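# Move the heavy disk-drive cartons onto the platform

## Task

There are four closed cartons. At least one still holds disk drives, and they cannot be seen from outside. A loaded carton weighs roughly double the heaviest empty one. Each loaded carton must end up standing on the raised platform, upright in its present orientation and not tilted. The task fails if any empty carton ends on the platform, above it, or propped against its upper edge. The contents of every carton must stay entirely inside it. Nothing may be pushed or placed off the table. The result must hold without the robot supporting anything.

## Robot and tools

ROBOT. Two arms, left_arm and right_arm, face each other across the table. Each ends in a parallel gripper. Base poses in the scene frame: left_arm (-0.048, +0.540, +0.055) m, quat_wxyz (+0.682, 0, 0, -0.732); right_arm (-0.024, -0.430, +0.078) m, quat_wxyz (+0.699, 0, 0, +0.715). Joint ranges (rad), base to hand: waist -3.054 to 3.054, shoulder 0.000 to 3.142, elbow 0.000 to 2.356, wrist pitch -1.571 to 1.571, wrist yaw -1.571 to 1.571, wrist roll -3.142 to 3.142. Load limits (N m): waist 17.4, shoulder 21.6, elbow 21.5, wrist pitch 5.67, wrist yaw 5.65, wrist roll 5.3. A carried carton adds to these loads.

FRAMES. Reported poses use one scene frame. The origin is the table centre, the table surface is at z = +0.020 m, +z is up, and left_arm's base is on the +y side. The names left and right do not refer to image sides. Each gripper has its own axes: the fingers extend along +x and close along y. end_effector_position is the point between the pads, 3 to 4 cm short of the fingertips. Printed positions can be slightly wrong, especially when the arm is stretched far.

execute_actions(actions). actions is a list of actions. Each action is a table of at most 15 rows. Each row runs for one 1/30 s step, and a shorter table repeats its final row until 15 steps have passed. A row always has 14 numbers in [-1, 1]: dx, dy, dz, rx, ry, rz, opening for left_arm, then the same seven for right_arm. dx to rz are an offset in the gripper's own axes. The offset is taken from that gripper's measured pose when the action begins, and every row is relative to that same start, not to the row before. In a call's first action, the start is the last pose a result reported. Scale: 1.0 equals 0.6 m or 180 degrees. rx, ry, rz form a single rotation vector. opening is absolute, not an offset: +1 is fully open (0.088 m), and empty fingers close at about -0.80, with values down to -1 closing no further. Fully closing takes at least about 0.5 s. In each step the command is clipped to 70 mm and 16 degrees from the measured pose, so a large offset may need several actions. An empty list only returns the current state and images.

move(target, speed, blocking). target is a single 14-number row laid out as above. Its offsets are in gripper axes, taken from the pose in the latest result that showed one, on the same scale. The opening is absolute and is sent when the move starts. Each gripper travels a straight path and both paths finish together, taking 0.5 to 10 s. Anything still unfinished stops at 10 s. speed is in m/s, 0.002 to 0.5, default 0.25, and turning is capped at twice that value in rad/s. The path does not avoid obstacles or the other arm. Higher speed, or a target set far beyond a contact, means a harder impact or push. With blocking=false the result comes after 0.5 s while motion continues. Check it with wait(0). Until the move has ended, further moves and execute_actions are rejected, so call wait or stop first. The result adds a "move:" line with the ending (done, off_target, moving, held, fault), any limits (paced = clipped, held = steps blocked), and each gripper's distance from its target.

wait(seconds): 0 to 10. The arms keep their last command, and a running move continues. stop(): brakes the running move, which needs room to slow down. The fingers are not stopped. zoom_image(camera, region): camera is cam_high, cam_low, cam_left_wrist or cam_right_wrist. region is [x0, y0, x1, y1] in pixels of that 504x504 image, at most 504 by 504. read_manual(section): returns licence text only ("licences"). finished_scene(scene): pass the current scene number. It ends the scene and cannot be undone.

RESULTS. The state line `left_arm: …` | `right_arm: …` gives each gripper's position (m), quat_wxyz and velocities. "Hand target" lines show the pose each controller is heading to. "pose unreachable" means the clearance check changed or blocked a command for the arm it names. grip_measured is the finger opening on the command scale. The last entry of each arm's Joint positions is that opening in metres. Readings can be off by about 1 mm, and while squeezing hard they read up to about 3 mm (0.061) narrower. To hold something, command about 0.07 below grip_measured, or less than that for a gentler grip. Pad force is about 34 to 49 N. MOTOR HOT appears from 50 °C. At 95 °C an OVER-TEMPERATURE FAULT holds the arm, and power can cut out if the motor does not cool. A torque fault freezes that arm for 10 s and drops the rest of the call.

PRACTICE. Friction can leave a gripper short of its target or slightly tilted, so check its pose after each move and correct it. To keep an arm still, send the offset back to its wanted pose first, then zeros. The cartons look the same, so tell them apart by weight. Lift each one slightly and watch for lag, sag or effort, bearing in mind the heavy one is about twice the others. Move only the heavy ones onto the platform, upright. Keep empty ones clear of it and not leaning on its edge. Random tugs on a held carton or pushes on loose ones can happen. Do not drop, slam, tip or crush cartons, knock anything off the table, or let the arms hit each other. Release, back away, and confirm that everything stays still before ending.

Each tool is called after "Emit:" as name(argument=value, ...) on one line, values as JSON.

## Session

Emit:
execute_actions(actions=[])

Scene clock: 0.00 s.
left_arm: end_effector_position=(-0.0936, +0.0619, +0.3828) grip_measured=+0.832 end_effector_quat_wxyz=(+0.757, +0.119, +0.342, -0.544) end_effector_velocity=(-0.002, +0.004, -0.003) end_effector_angular_velocity=(+0.021, +0.006, -0.003) | right_arm: end_effector_position=(+0.0195, -0.1971, +0.2249) grip_measured=+0.818 end_effector_quat_wxyz=(+0.118, -0.726, +0.033, +0.677) end_effector_velocity=(-0.001, -0.004, +0.001) end_effector_angular_velocity=(-0.016, +0.009, +0.006)
Joint positions: left_arm=[-0.123  1.881  2.121 -0.991 -0.319 -0.54   0.08 ] | right_arm=[-0.166  1.335  1.107 -1.22   0.065 -1.503  0.079]
Joint velocities: left_arm=[-0.002 -0.002 -0.002 -0.022  0.007 -0.007 -0.   ] | right_arm=[-0.002 -0.002  0.002 -0.022 -0.007 -0.007 -0.   ]
Motor temperatures (°C, as the motors report them): left_arm=[22 34 27 25 22 25] | right_arm=[22 26 24 25 24 22]
Heat: left arm: hottest shoulder 34 °C (+0.0 °C/min); right arm: hottest shoulder 26 °C (+0.0 °C/min).
Hand target (left_arm): -0.094, +0.062, +0.383; +0.757, +0.119, +0.342, -0.544
Hand target (right_arm): +0.019, -0.197, +0.225; -0.118, +0.726, -0.033, -0.677

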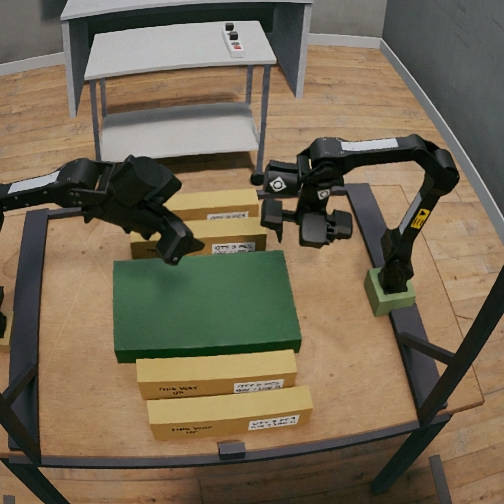

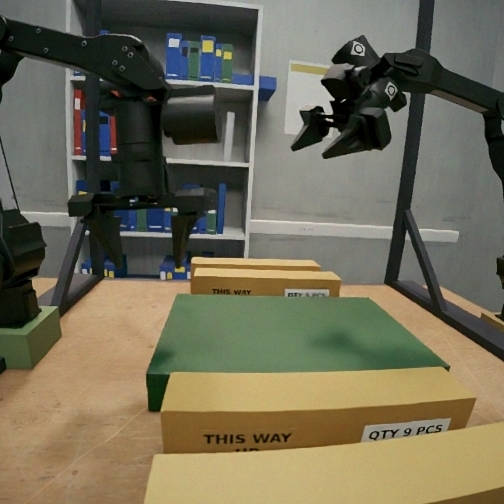

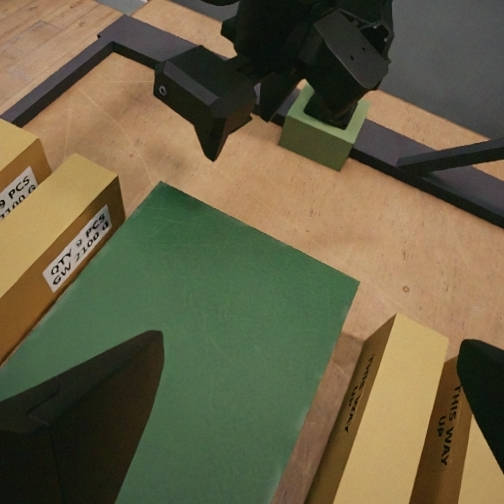

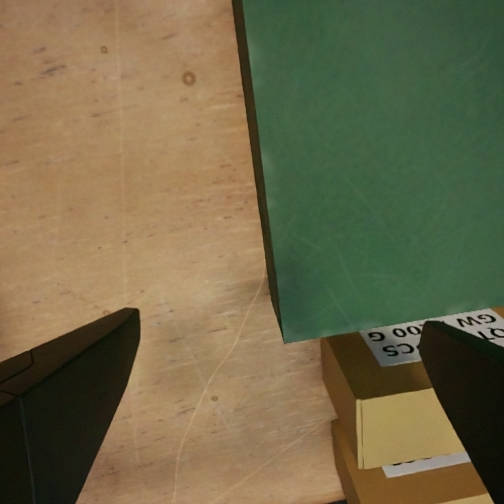

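Emit:
move(target=[0.116,-0.058,-0.4165,0.1368,0.1152,-0.0332,0.68,0.0775,0.0078,0.3975,0.4318,-0.127,-0.0672,0.68], speed=0.3)

Scene clock: 27.07 s.
left_arm: end_effector_position=(-0.2073, +0.1313, +0.1694) grip_measured=+0.682 end_effector_quat_wxyz=(+0.618, +0.344, +0.351, -0.614) end_effector_velocity=(+0.001, +0.002, -0.000) end_effector_angular_velocity=(+0.004, -0.005, +0.007) | right_arm: end_effector_position=(-0.2088, -0.1495, +0.1646) grip_measured=+0.684 end_effector_quat_wxyz=(+0.607, -0.354, +0.359, +0.614) end_effector_velocity=(-0.001, -0.002, -0.002) end_effector_angular_velocity=(-0.014, +0.001, -0.001)
Joint positions: left_arm=[-0.378  1.836  1.374 -0.611 -0.226 -0.403  0.072] | right_arm=[ 0.702  1.545  0.95  -0.569  0.323  0.655  0.072]
Joint velocities: left_arm=[-0.002 -0.002 -0.002 -0.007 -0.007 -0.007  0.   ] | right_arm=[ 0.002  0.007  0.002 -0.007 -0.007  0.007  0.   ]
Motor temperatures (°C, as the motors report them): left_arm=[22 40 30 27 22 25] | right_arm=[22 27 26 25 24 22]
Heat: left arm: hottest shoulder 40 °C (+13.3 °C/min); right arm: hottest shoulder 27 °C (+2.2 °C/min).
Hand target (left_arm): -0.208, +0.134, +0.159; +0.614, +0.355, +0.354, -0.610
Hand target (right_arm): -0.211, -0.148, +0.164; +0.609, -0.353, +0.359, +0.613
Off the commanded pose (left_arm): 0.010 m, 1 deg.
Off the commanded pose (right_arm): 0.005 m, 1 deg.
move: off_target (left_arm)

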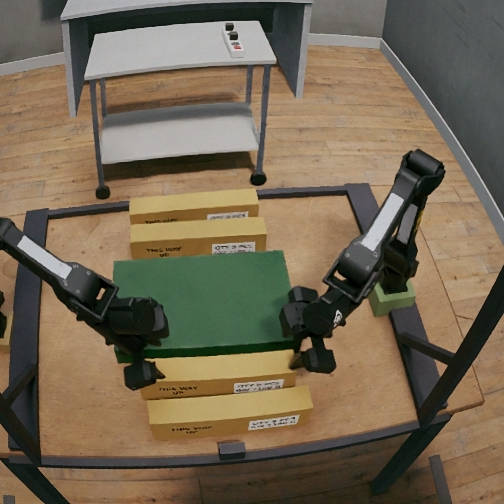

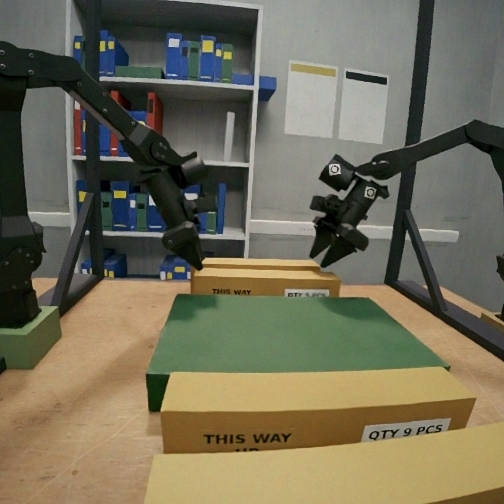

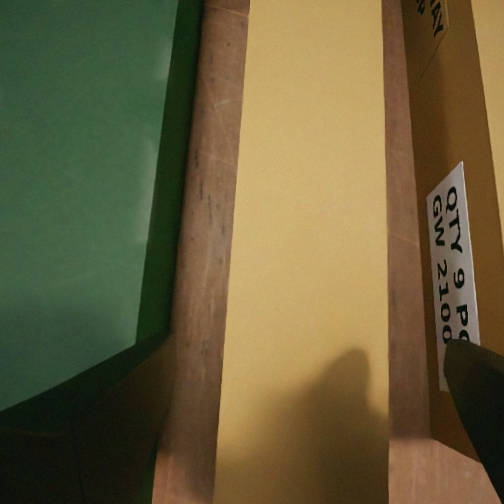

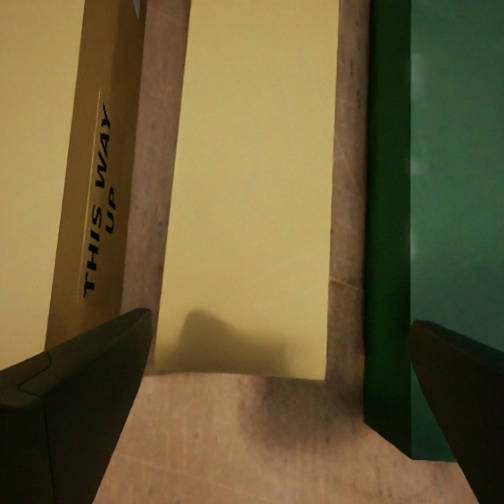

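Emit:
move(target=[0.019,-0.002,-0.067,0.0096,0.005,-0.0054,0.68,0.057,0.017,0.025,0.0096,0,-0.0054,0.68], speed=0.15)

Scene clock: 40.07 s.
left_arm: end_effector_position=(-0.2088, +0.1565, +0.1387) grip_measured=+0.682 end_effector_quat_wxyz=(+0.606, +0.355, +0.350, -0.620) end_effector_velocity=(-0.000, +0.004, -0.004) end_effector_angular_velocity=(+0.003, -0.013, -0.010) | right_arm: end_effector_position=(-0.2187, -0.1227, +0.1435) grip_measured=+0.683 end_effector_quat_wxyz=(+0.617, -0.348, +0.364, +0.605) end_effector_velocity=(-0.002, +0.002, +0.000) end_effector_angular_velocity=(+0.001, +0.021, -0.019)
Joint positions: left_arm=[-0.406  1.794  1.2   -0.494 -0.221 -0.403  0.072] | right_arm=[ 0.673  1.683  1.003 -0.484  0.324  0.657  0.072]
Joint velocities: left_arm=[-0.007 -0.002 -0.017  0.007 -0.007  0.007 -0.   ] | right_arm=[-0.002  0.007  0.007  0.007 -0.007  0.022 -0.   ]
Motor temperatures (°C, as the motors report them): left_arm=[22 40 30 27 22 25] | right_arm=[22 27 27 25 24 22]
Heat: left arm: hottest shoulder 40 °C (+9.0 °C/min); right arm: hottest shoulder 27 °C (+1.5 °C/min).
Hand target (left_arm): -0.209, +0.160, +0.138; +0.605, +0.355, +0.349, -0.621
Hand target (right_arm): -0.219, -0.120, +0.142; +0.618, -0.348, +0.365, +0.603
Off the commanded pose (left_arm): 0.003 m, 0 deg.
Off the commanded pose (right_arm): 0.003 m, 0 deg.
move: done

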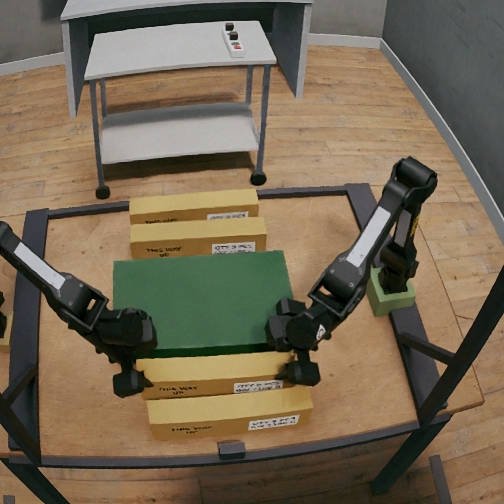

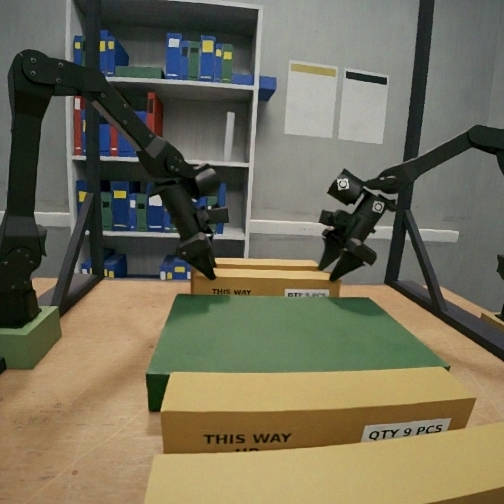

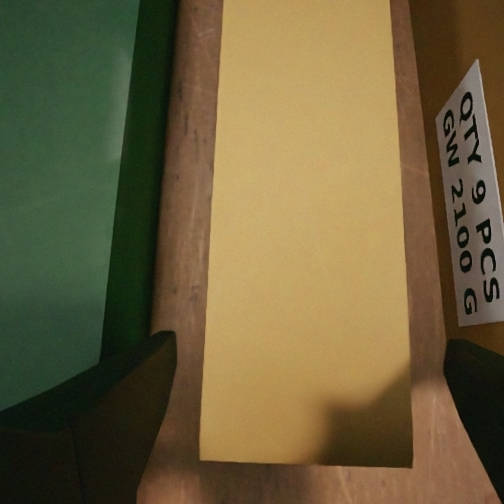

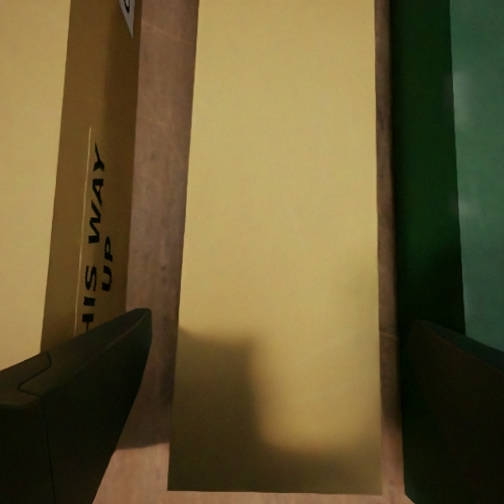

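Emit:
move(target=[0.0865,0,-0.040,0,0,0,0.68,0.079,0,-0.046,0,0,0,0.68], speed=0.1)

Emit:
move(target=[0,0,0,0,0,0,0.2,0,0,0,0,0,0,0.2], speed=0.05)

Emit:
move(target=[-0.0693,0,0.04,0,0,0,0.2,-0.0606,0,0.035,0,0,0,0.2], speed=0.05)

Scene clock: 46.43 s.
left_arm: end_effector_position=(-0.2114, +0.1474, +0.0916) grip_measured=+0.682 end_effector_quat_wxyz=(+0.609, +0.345, +0.346, -0.625) end_effector_velocity=(+0.003, +0.001, -0.002) end_effector_angular_velocity=(+0.008, -0.007, +0.012) | right_arm: end_effector_position=(-0.2214, -0.1194, +0.1028) grip_measured=+0.682 end_effector_quat_wxyz=(+0.617, -0.333, +0.364, +0.613) end_effector_velocity=(+0.002, -0.003, -0.002) end_effector_angular_velocity=(-0.013, -0.007, +0.007)
Joint positions: left_arm=[-0.401  1.893  1.112 -0.282 -0.22  -0.399  0.072] | right_arm=[ 0.673  1.764  0.899 -0.263  0.323  0.659  0.072]
Joint velocities: left_arm=[ 0.002  0.002 -0.002 -0.007 -0.007 -0.007  0.   ] | right_arm=[-0.002 -0.002 -0.007 -0.007 -0.007 -0.007 -0.   ]
Motor temperatures (°C, as the motors report them): left_arm=[22 41 30 27 22 25] | right_arm=[22 28 27 25 24 22]
Heat: left arm: hottest shoulder 41 °C (+9.0 °C/min); right arm: hottest shoulder 28 °C (+2.6 °C/min).
Hand target (left_arm): -0.209, +0.151, +0.082; +0.606, +0.355, +0.350, -0.620
Hand target (right_arm): -0.219, -0.124, +0.089; +0.617, -0.348, +0.364, +0.605
Off the commanded pose (left_arm): 0.011 m, 1 deg.
Off the commanded pose (right_arm): 0.015 m, 2 deg.
move: off_target (left_arm, right_arm)

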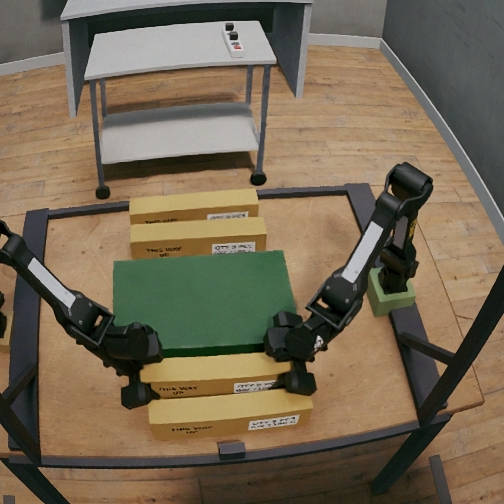

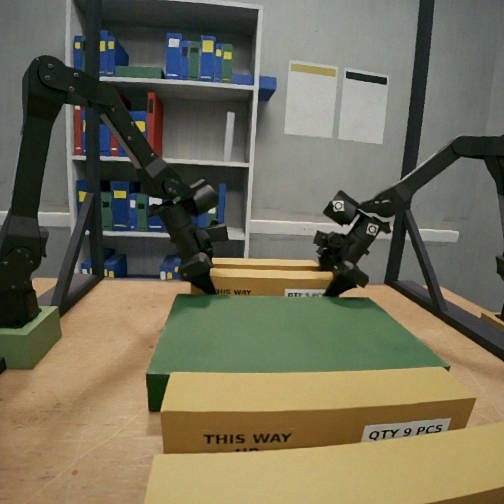

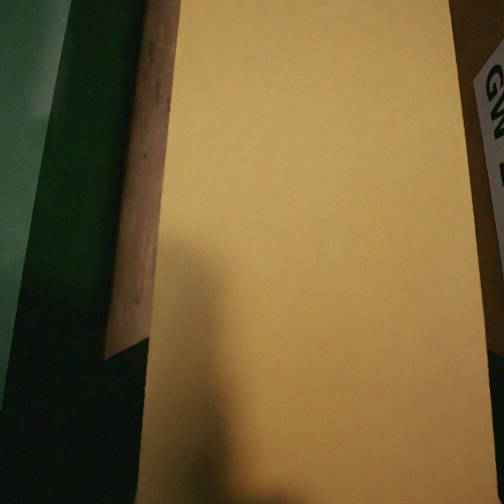

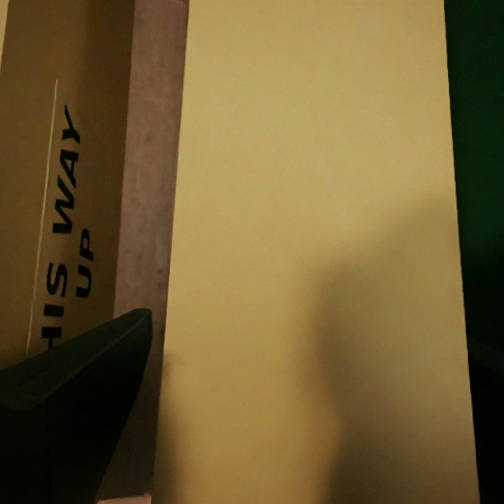

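Scene clock: 46.93 s.
left_arm: end_effector_position=(-0.2094, +0.1470, +0.0915) grip_measured=+0.292 end_effector_quat_wxyz=(+0.611, +0.345, +0.346, -0.623) end_effector_velocity=(+0.002, +0.004, -0.002) end_effector_angular_velocity=(+0.022, -0.008, -0.007) | right_arm: end_effector_position=(-0.2213, -0.1186, +0.1036) grip_measured=+0.285 end_effector_quat_wxyz=(+0.619, -0.331, +0.363, +0.613) end_effector_velocity=(+0.003, -0.001, -0.000) end_effector_angular_velocity=(-0.001, -0.014, +0.001)
Joint positions: left_arm=[-0.398  1.893  1.112 -0.284 -0.224 -0.399  0.053] | right_arm=[ 0.673  1.763  0.899 -0.26   0.327  0.66   0.053]
Joint velocities: left_arm=[ 0.002 -0.002 -0.002 -0.022  0.007  0.007  0.   ] | right_arm=[-0.002 -0.002 -0.002 -0.007  0.007 -0.007 -0.   ]
Motor temperatures (°C, as the motors report them): left_arm=[22 41 30 27 22 25] | right_arm=[22 28 27 25 24 22]
Heat: left arm: hottest shoulder 41 °C (+8.9 °C/min); right arm: hottest shoulder 28 °C (+2.6 °C/min).
Hand target (left_arm): -0.211, +0.147, +0.092; +0.609, +0.345, +0.346, -0.625
Hand target (right_arm): -0.221, -0.120, +0.103; +0.617, -0.333, +0.364, +0.613
Off the commanded pose (left_arm): 0.002 m, 0 deg.
Off the commanded pose (right_arm): 0.001 m, 0 deg.
move: done

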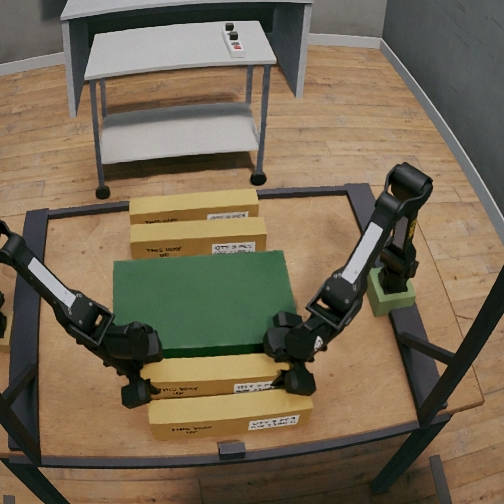

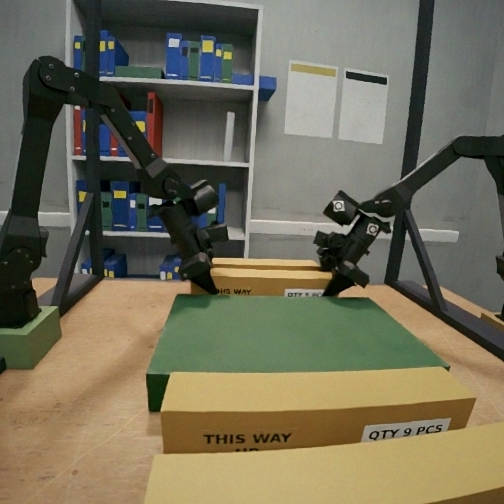

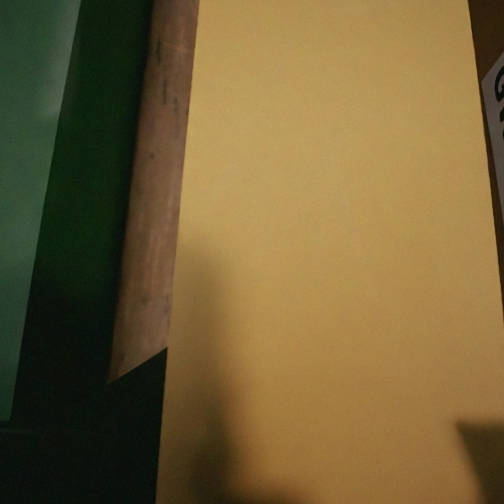

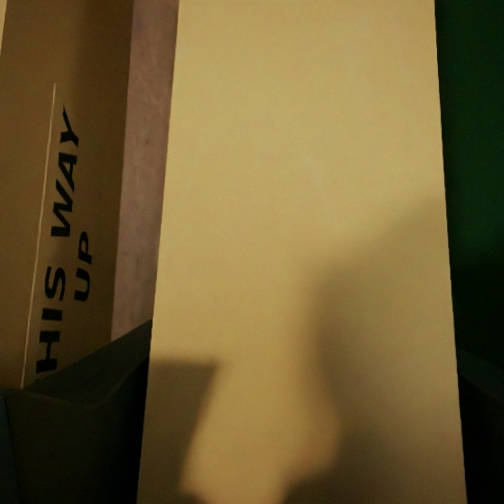

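Scene clock: 48.23 s.
left_arm: end_effector_position=(-0.2050, +0.1478, +0.1262) grip_measured=+0.292 end_effector_quat_wxyz=(+0.612, +0.356, +0.347, -0.615) end_effector_velocity=(+0.001, +0.003, -0.001) end_effector_angular_velocity=(+0.018, +0.002, +0.005) | right_arm: end_effector_position=(-0.2175, -0.1179, +0.1363) grip_measured=+0.285 end_effector_quat_wxyz=(+0.622, -0.338, +0.361, +0.607) end_effector_velocity=(+0.004, -0.005, -0.004) end_effector_angular_velocity=(-0.041, -0.019, +0.021)
Joint positions: left_arm=[-0.391  1.836  1.2   -0.453 -0.229 -0.392  0.053] | right_arm=[ 0.665  1.696  0.976 -0.421  0.331  0.654  0.053]
Joint velocities: left_arm=[ 0.002 -0.002  0.002 -0.022  0.007 -0.007 -0.   ] | right_arm=[-0.007  0.002  0.002 -0.037 -0.022 -0.022 -0.   ]
Motor temperatures (°C, as the motors report them): left_arm=[22 42 30 27 22 25] | right_arm=[22 28 27 25 24 22]
Heat: left arm: hottest shoulder 42 °C (+10.0 °C/min); right arm: hottest shoulder 28 °C (+2.5 °C/min).
Hand target (left_arm): -0.209, +0.149, +0.139; +0.611, +0.345, +0.346, -0.623
Hand target (right_arm): -0.220, -0.119, +0.146; +0.619, -0.331, +0.363, +0.613
Off the commanded pose (left_arm): 0.014 m, 2 deg.
Off the commanded pose (right_arm): 0.010 m, 1 deg.
move: off_target (left_arm, right_arm)

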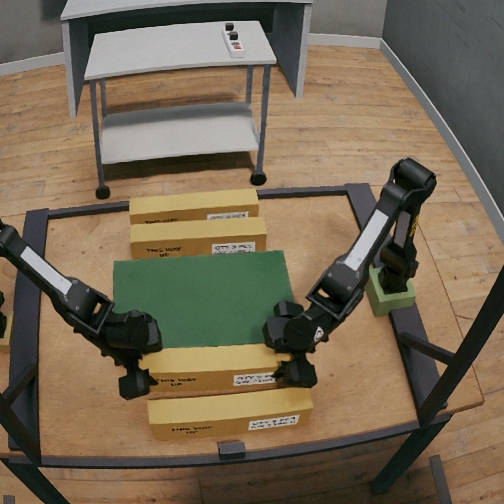

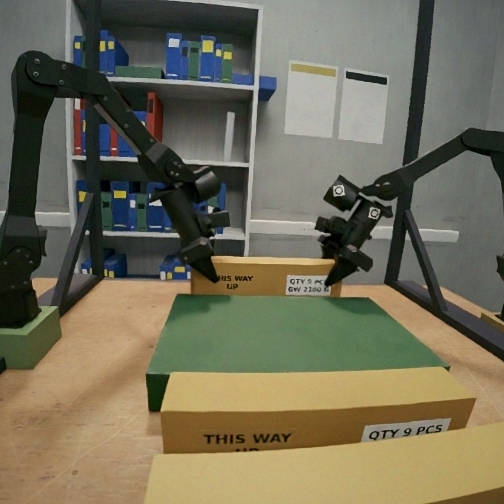

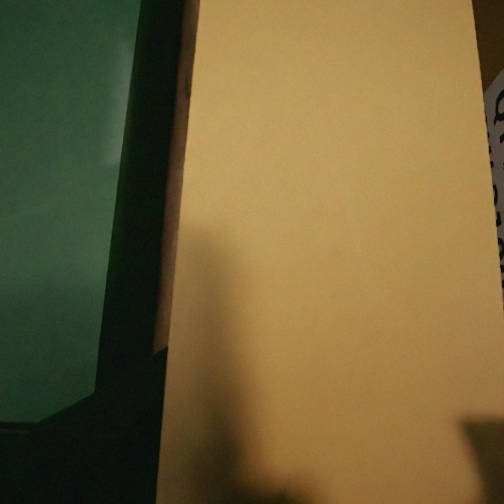

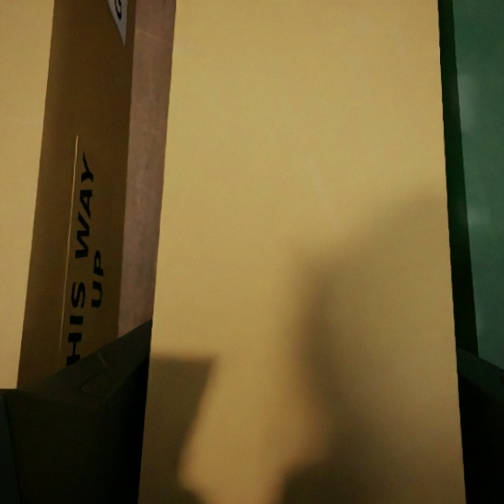

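Emit:
move(target=[0.059,-0.003,-0.034,0,0,0,0.2,0.055,0.003,-0.032,0,0,0,0.2], speed=0.04)

Emit:
move(target=[0,0,0,0,0,0,0.62,0,0,0,0,0,0,0.62], speed=0.05)

Emit:
move(target=[-0.118,0,0.068,0,0,0,0.62,-0.101,0,0.058,0,0,0,0.62], speed=0.15)

Scene clock: 56.47 s.
left_arm: end_effector_position=(-0.2060, +0.1470, +0.0921) grip_measured=+0.292 end_effector_quat_wxyz=(+0.611, +0.354, +0.345, -0.618) end_effector_velocity=(+0.005, +0.005, -0.003) end_effector_angular_velocity=(+0.007, -0.021, +0.014) | right_arm: end_effector_position=(-0.2187, -0.1170, +0.1049) grip_measured=+0.285 end_effector_quat_wxyz=(+0.622, -0.335, +0.360, +0.610) end_effector_velocity=(+0.002, -0.002, -0.002) end_effector_angular_velocity=(+0.002, -0.010, +0.006)
Joint positions: left_arm=[-0.393  1.895  1.126 -0.313 -0.229 -0.39   0.053] | right_arm=[ 0.667  1.765  0.909 -0.278  0.333  0.653  0.053]
Joint velocities: left_arm=[-0.002 -0.007 -0.017 -0.007 -0.022 -0.007 -0.   ] | right_arm=[ 0.002 -0.002 -0.012  0.007  0.007 -0.007  0.   ]
Motor temperatures (°C, as the motors report them): left_arm=[22 44 30 27 22 25] | right_arm=[22 30 28 25 24 22]
Heat: left arm: hottest shoulder 44 °C (+10.6 °C/min); right arm: hottest shoulder 30 °C (+4.3 °C/min).
Hand target (left_arm): -0.206, +0.147, +0.085; +0.612, +0.356, +0.347, -0.615
Hand target (right_arm): -0.220, -0.118, +0.098; +0.622, -0.338, +0.361, +0.607
Off the commanded pose (left_arm): 0.007 m, 0 deg.
Off the commanded pose (right_arm): 0.007 m, 0 deg.
move: done

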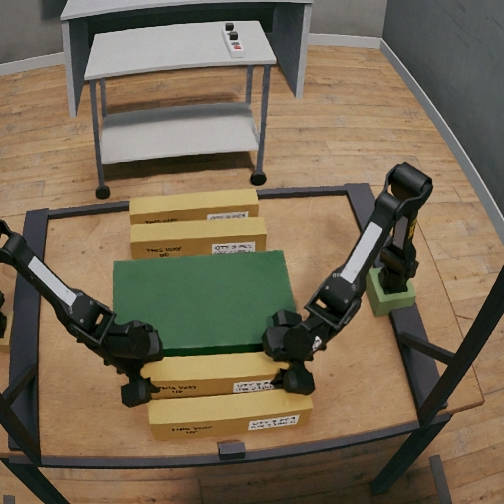

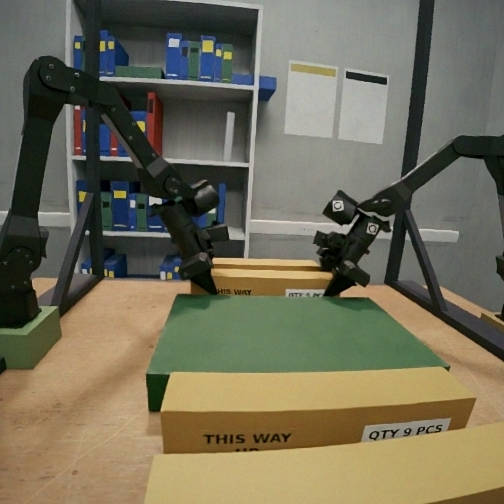

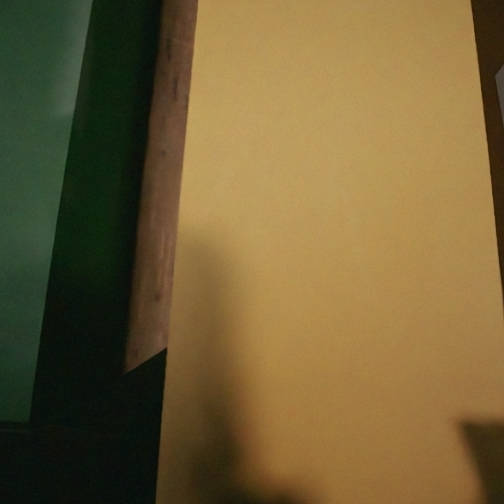

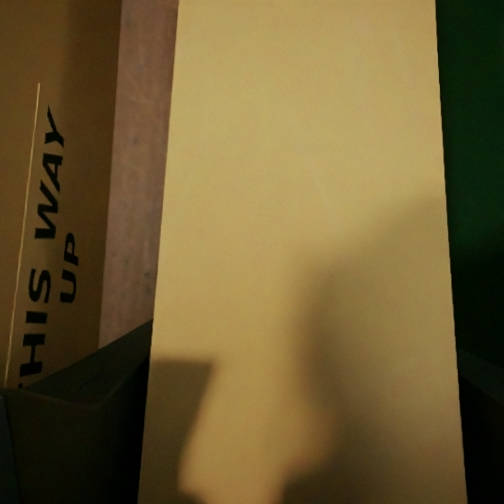

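Scene clock: 57.10 s.
left_arm: end_effector_position=(-0.2061, +0.1466, +0.0924) grip_measured=+0.616 end_effector_quat_wxyz=(+0.612, +0.354, +0.345, -0.618) end_effector_velocity=(-0.001, +0.003, -0.001) end_effector_angular_velocity=(+0.009, +0.006, +0.000) | right_arm: end_effector_position=(-0.2174, -0.1159, +0.1052) grip_measured=+0.614 end_effector_quat_wxyz=(+0.624, -0.334, +0.359, +0.608) end_effector_velocity=(+0.002, -0.003, -0.002) end_effector_angular_velocity=(-0.021, -0.005, -0.006)
Joint positions: left_arm=[-0.393  1.895  1.126 -0.311 -0.229 -0.39   0.069] | right_arm=[ 0.663  1.765  0.909 -0.277  0.336  0.653  0.069]
Joint velocities: left_arm=[-0.002 -0.002 -0.002 -0.007  0.007 -0.007  0.001] | right_arm=[-0.002  0.002  0.002 -0.022 -0.007  0.007  0.001]
Motor temperatures (°C, as the motors report them): left_arm=[22 44 31 27 22 25] | right_arm=[22 30 28 25 24 22]
Heat: left arm: hottest shoulder 44 °C (+10.5 °C/min); right arm: hottest shoulder 30 °C (+4.2 °C/min).
Hand target (left_arm): -0.206, +0.147, +0.092; +0.611, +0.354, +0.345, -0.618
Hand target (right_arm): -0.219, -0.117, +0.105; +0.622, -0.335, +0.360, +0.610
Off the commanded pose (left_arm): 0.001 m, 0 deg.
Off the commanded pose (right_arm): 0.002 m, 0 deg.
move: done

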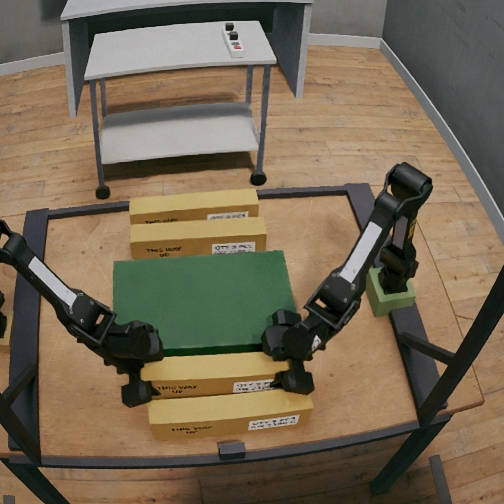

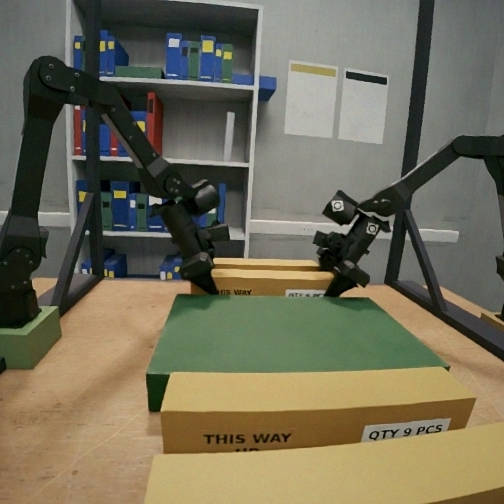

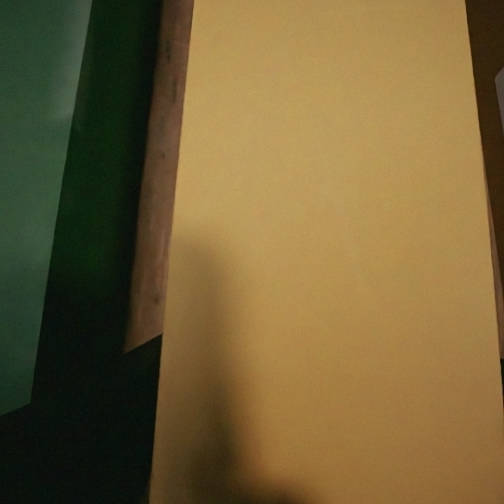

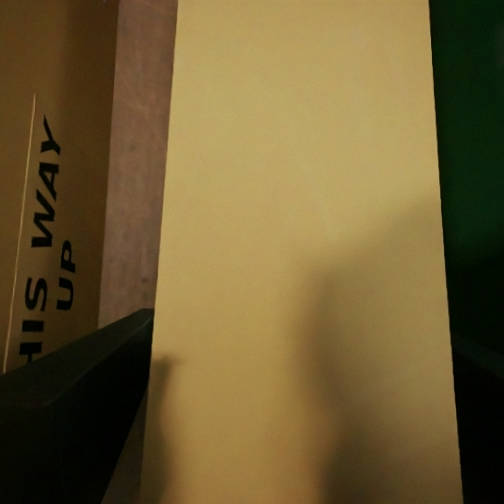

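Scene clock: 58.10 s.
left_arm: end_effector_position=(-0.2053, +0.1498, +0.1678) grip_measured=+0.618 end_effector_quat_wxyz=(+0.610, +0.359, +0.347, -0.615) end_effector_velocity=(+0.002, -0.001, +0.007) end_effector_angular_velocity=(-0.011, -0.013, +0.014) | right_arm: end_effector_position=(-0.2144, -0.1193, +0.1678) grip_measured=+0.616 end_effector_quat_wxyz=(+0.624, -0.342, +0.360, +0.604) end_effector_velocity=(+0.001, -0.002, +0.002) end_effector_angular_velocity=(-0.005, -0.024, +0.018)
Joint positions: left_arm=[-0.394  1.784  1.31  -0.62  -0.23  -0.391  0.069] | right_arm=[ 0.663  1.642  1.056 -0.566  0.336  0.653  0.069]
Joint velocities: left_arm=[-0.002 -0.007  0.017 -0.022 -0.022 -0.007 -0.   ] | right_arm=[ 0.002 -0.002  0.007 -0.022  0.007 -0.022  0.   ]
Motor temperatures (°C, as the motors report them): left_arm=[22 44 31 27 22 25] | right_arm=[22 30 28 25 24 22]
Heat: left arm: hottest shoulder 44 °C (+10.3 °C/min); right arm: hottest shoulder 30 °C (+4.1 °C/min).
Hand target (left_arm): -0.207, +0.149, +0.174; +0.612, +0.353, +0.345, -0.618
Hand target (right_arm): -0.216, -0.118, +0.175; +0.624, -0.334, +0.360, +0.608
Off the commanded pose (left_arm): 0.007 m, 1 deg.
Off the commanded pose (right_arm): 0.008 m, 1 deg.
move: done

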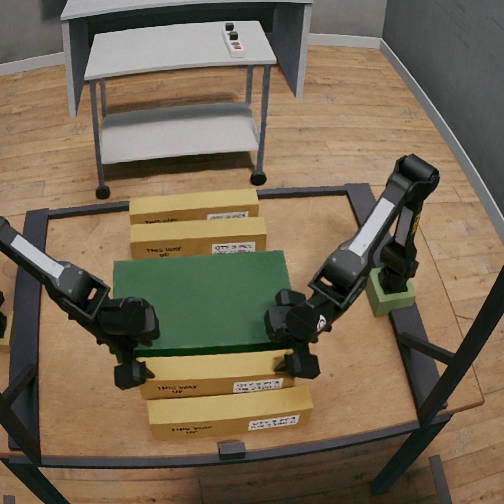

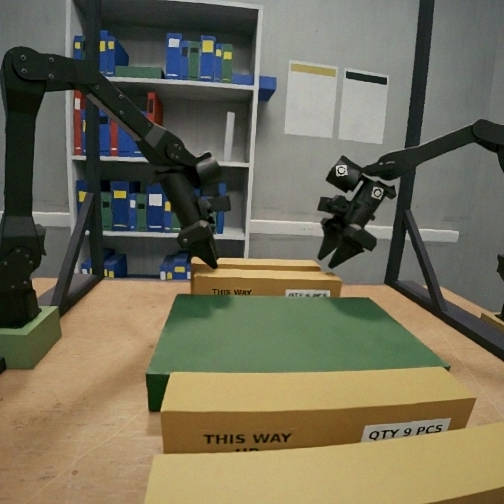

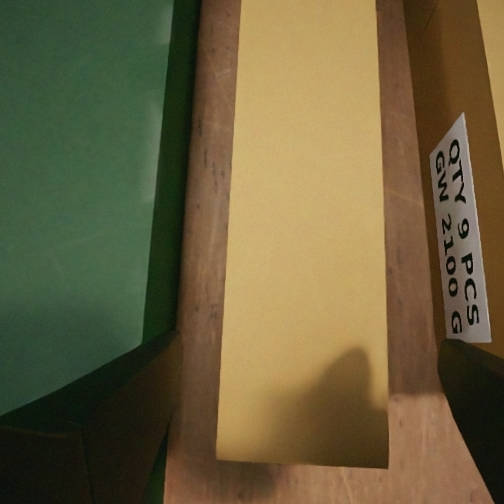

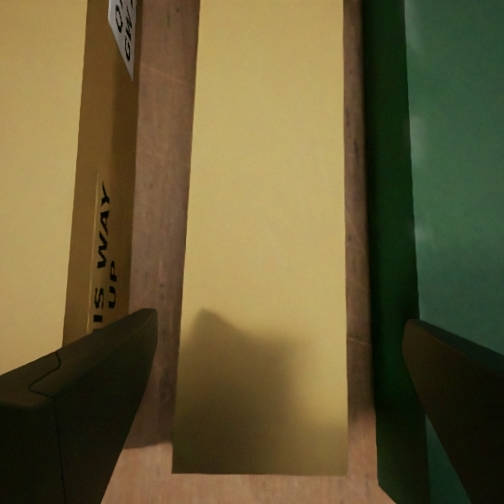

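Emit:
move(target=[0.029,-0.167,0.033,0,0,0,0.68,-0.022,0.163,-0.049,-0.005,0.003,0.003,0.68], speed=0.2)

Scene clock: 63.67 s.
left_arm: end_effector_position=(-0.3039, +0.1264, +0.1667) grip_measured=+0.678 end_effector_quat_wxyz=(+0.611, +0.356, +0.344, -0.618) end_effector_velocity=(-0.002, +0.001, +0.000) end_effector_angular_velocity=(+0.014, +0.009, +0.013) | right_arm: end_effector_position=(-0.3108, -0.1493, +0.1664) grip_measured=+0.677 end_effector_quat_wxyz=(+0.614, -0.347, +0.362, +0.609) end_effector_velocity=(+0.002, -0.001, -0.002) end_effector_angular_velocity=(-0.007, -0.018, -0.006)
Joint positions: left_arm=[-0.579  2.061  1.686 -0.755 -0.313 -0.56   0.072] | right_arm=[ 0.923  1.84   1.298 -0.702  0.412  0.898  0.072]
Joint velocities: left_arm=[-0.002  0.007  0.017 -0.022  0.007 -0.022 -0.   ] | right_arm=[ 0.002  0.007  0.007 -0.022  0.007  0.007 -0.   ]
Motor temperatures (°C, as the motors report them): left_arm=[22 44 31 26 22 25] | right_arm=[22 31 28 25 24 22]
Heat: left arm: hottest shoulder 44 °C (+9.0 °C/min); right arm: hottest shoulder 31 °C (+5.0 °C/min).
Hand target (left_arm): -0.305, +0.125, +0.162; +0.611, +0.360, +0.345, -0.615
Hand target (right_arm): -0.313, -0.149, +0.164; +0.616, -0.349, +0.361, +0.607
Off the commanded pose (left_arm): 0.006 m, 1 deg.
Off the commanded pose (right_arm): 0.003 m, 0 deg.
move: done

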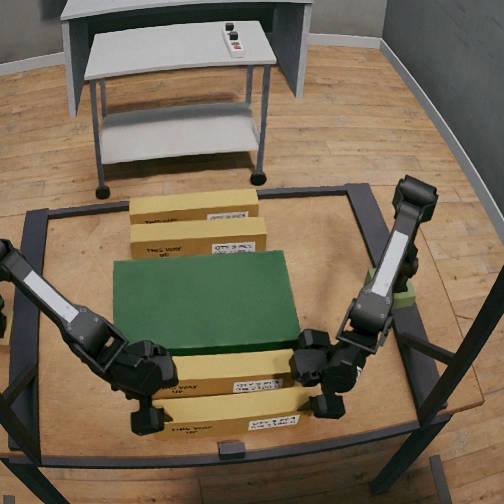

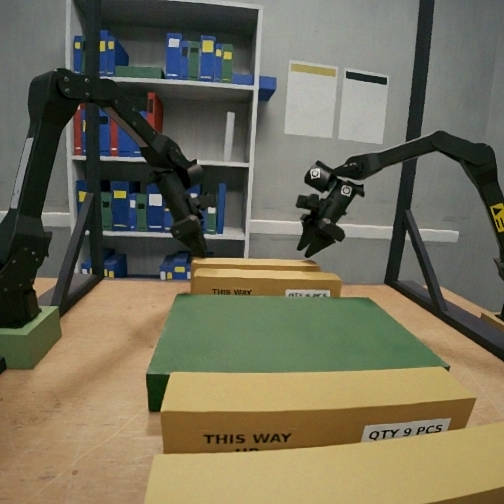

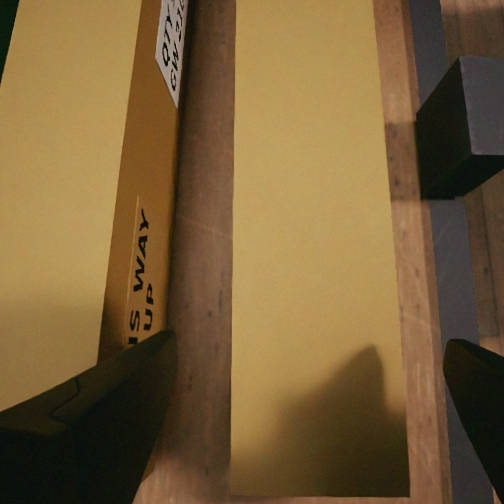

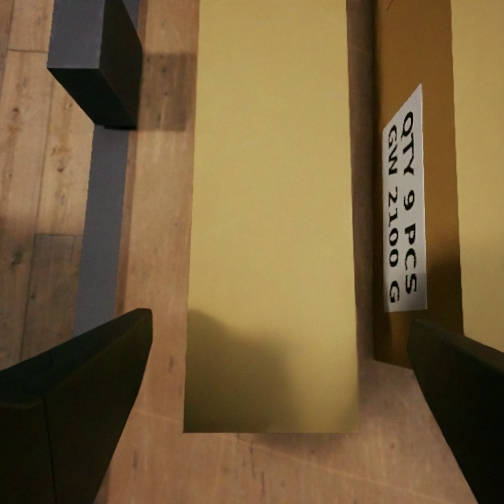

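Emit:
move(target=[0.1127,-0.005,-0.088,-0.007,0.004,0.004,0.65,0.116,-0.003,-0.059,0,0.004,0,0.65], speed=0.1)

Scene clock: 71.40 s.
left_arm: end_effector_position=(-0.3071, +0.1331, +0.0926) grip_measured=+0.652 end_effector_quat_wxyz=(+0.617, +0.345, +0.351, -0.614) end_effector_velocity=(+0.007, +0.006, -0.004) end_effector_angular_velocity=(+0.029, -0.035, -0.001) | right_arm: end_effector_position=(-0.3132, -0.1440, +0.0968) grip_measured=+0.653 end_effector_quat_wxyz=(+0.612, -0.340, +0.367, +0.612) end_effector_velocity=(+0.002, -0.004, -0.005) end_effector_angular_velocity=(-0.026, -0.020, +0.037)
Joint positions: left_arm=[-0.596  2.125  1.476 -0.481 -0.323 -0.602  0.071] | right_arm=[ 0.912  1.959  1.154 -0.42   0.402  0.891  0.071]
Joint velocities: left_arm=[ 0.002 -0.002 -0.007 -0.037 -0.007  0.007 -0.   ] | right_arm=[-0.002  0.002 -0.007 -0.007 -0.022 -0.037 -0.   ]
Motor temperatures (°C, as the motors report them): left_arm=[22 44 32 26 22 25] | right_arm=[22 31 28 25 24 22]
Heat: left arm: hottest shoulder 44 °C (+7.1 °C/min); right arm: hottest shoulder 31 °C (+5.0 °C/min).
Hand target (left_arm): -0.305, +0.137, +0.082; +0.616, +0.355, +0.352, -0.608
Hand target (right_arm): -0.310, -0.145, +0.089; +0.612, -0.350, +0.366, +0.607
Off the commanded pose (left_arm): 0.012 m, 1 deg.
Off the commanded pose (right_arm): 0.009 m, 1 deg.
move: off_target (left_arm, right_arm)

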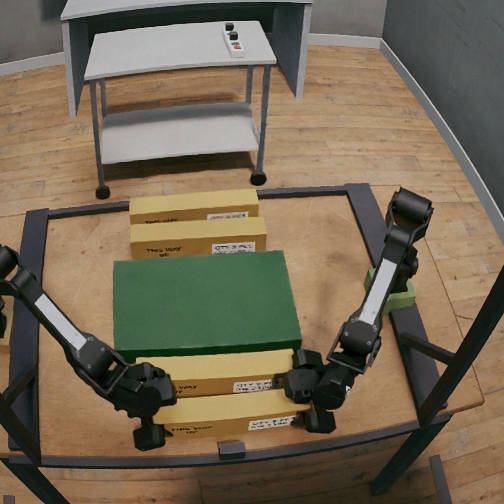

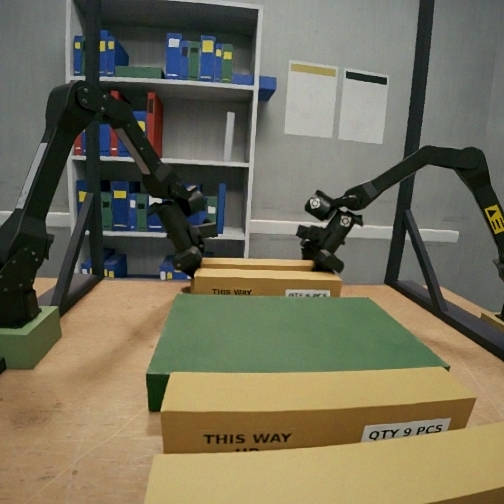

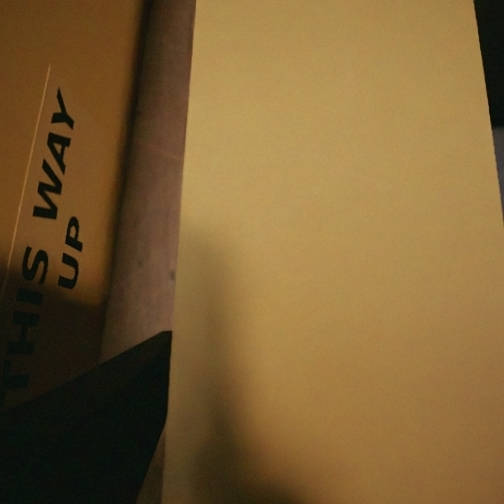

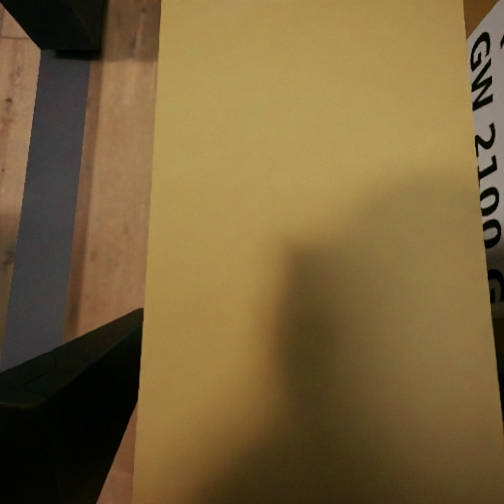

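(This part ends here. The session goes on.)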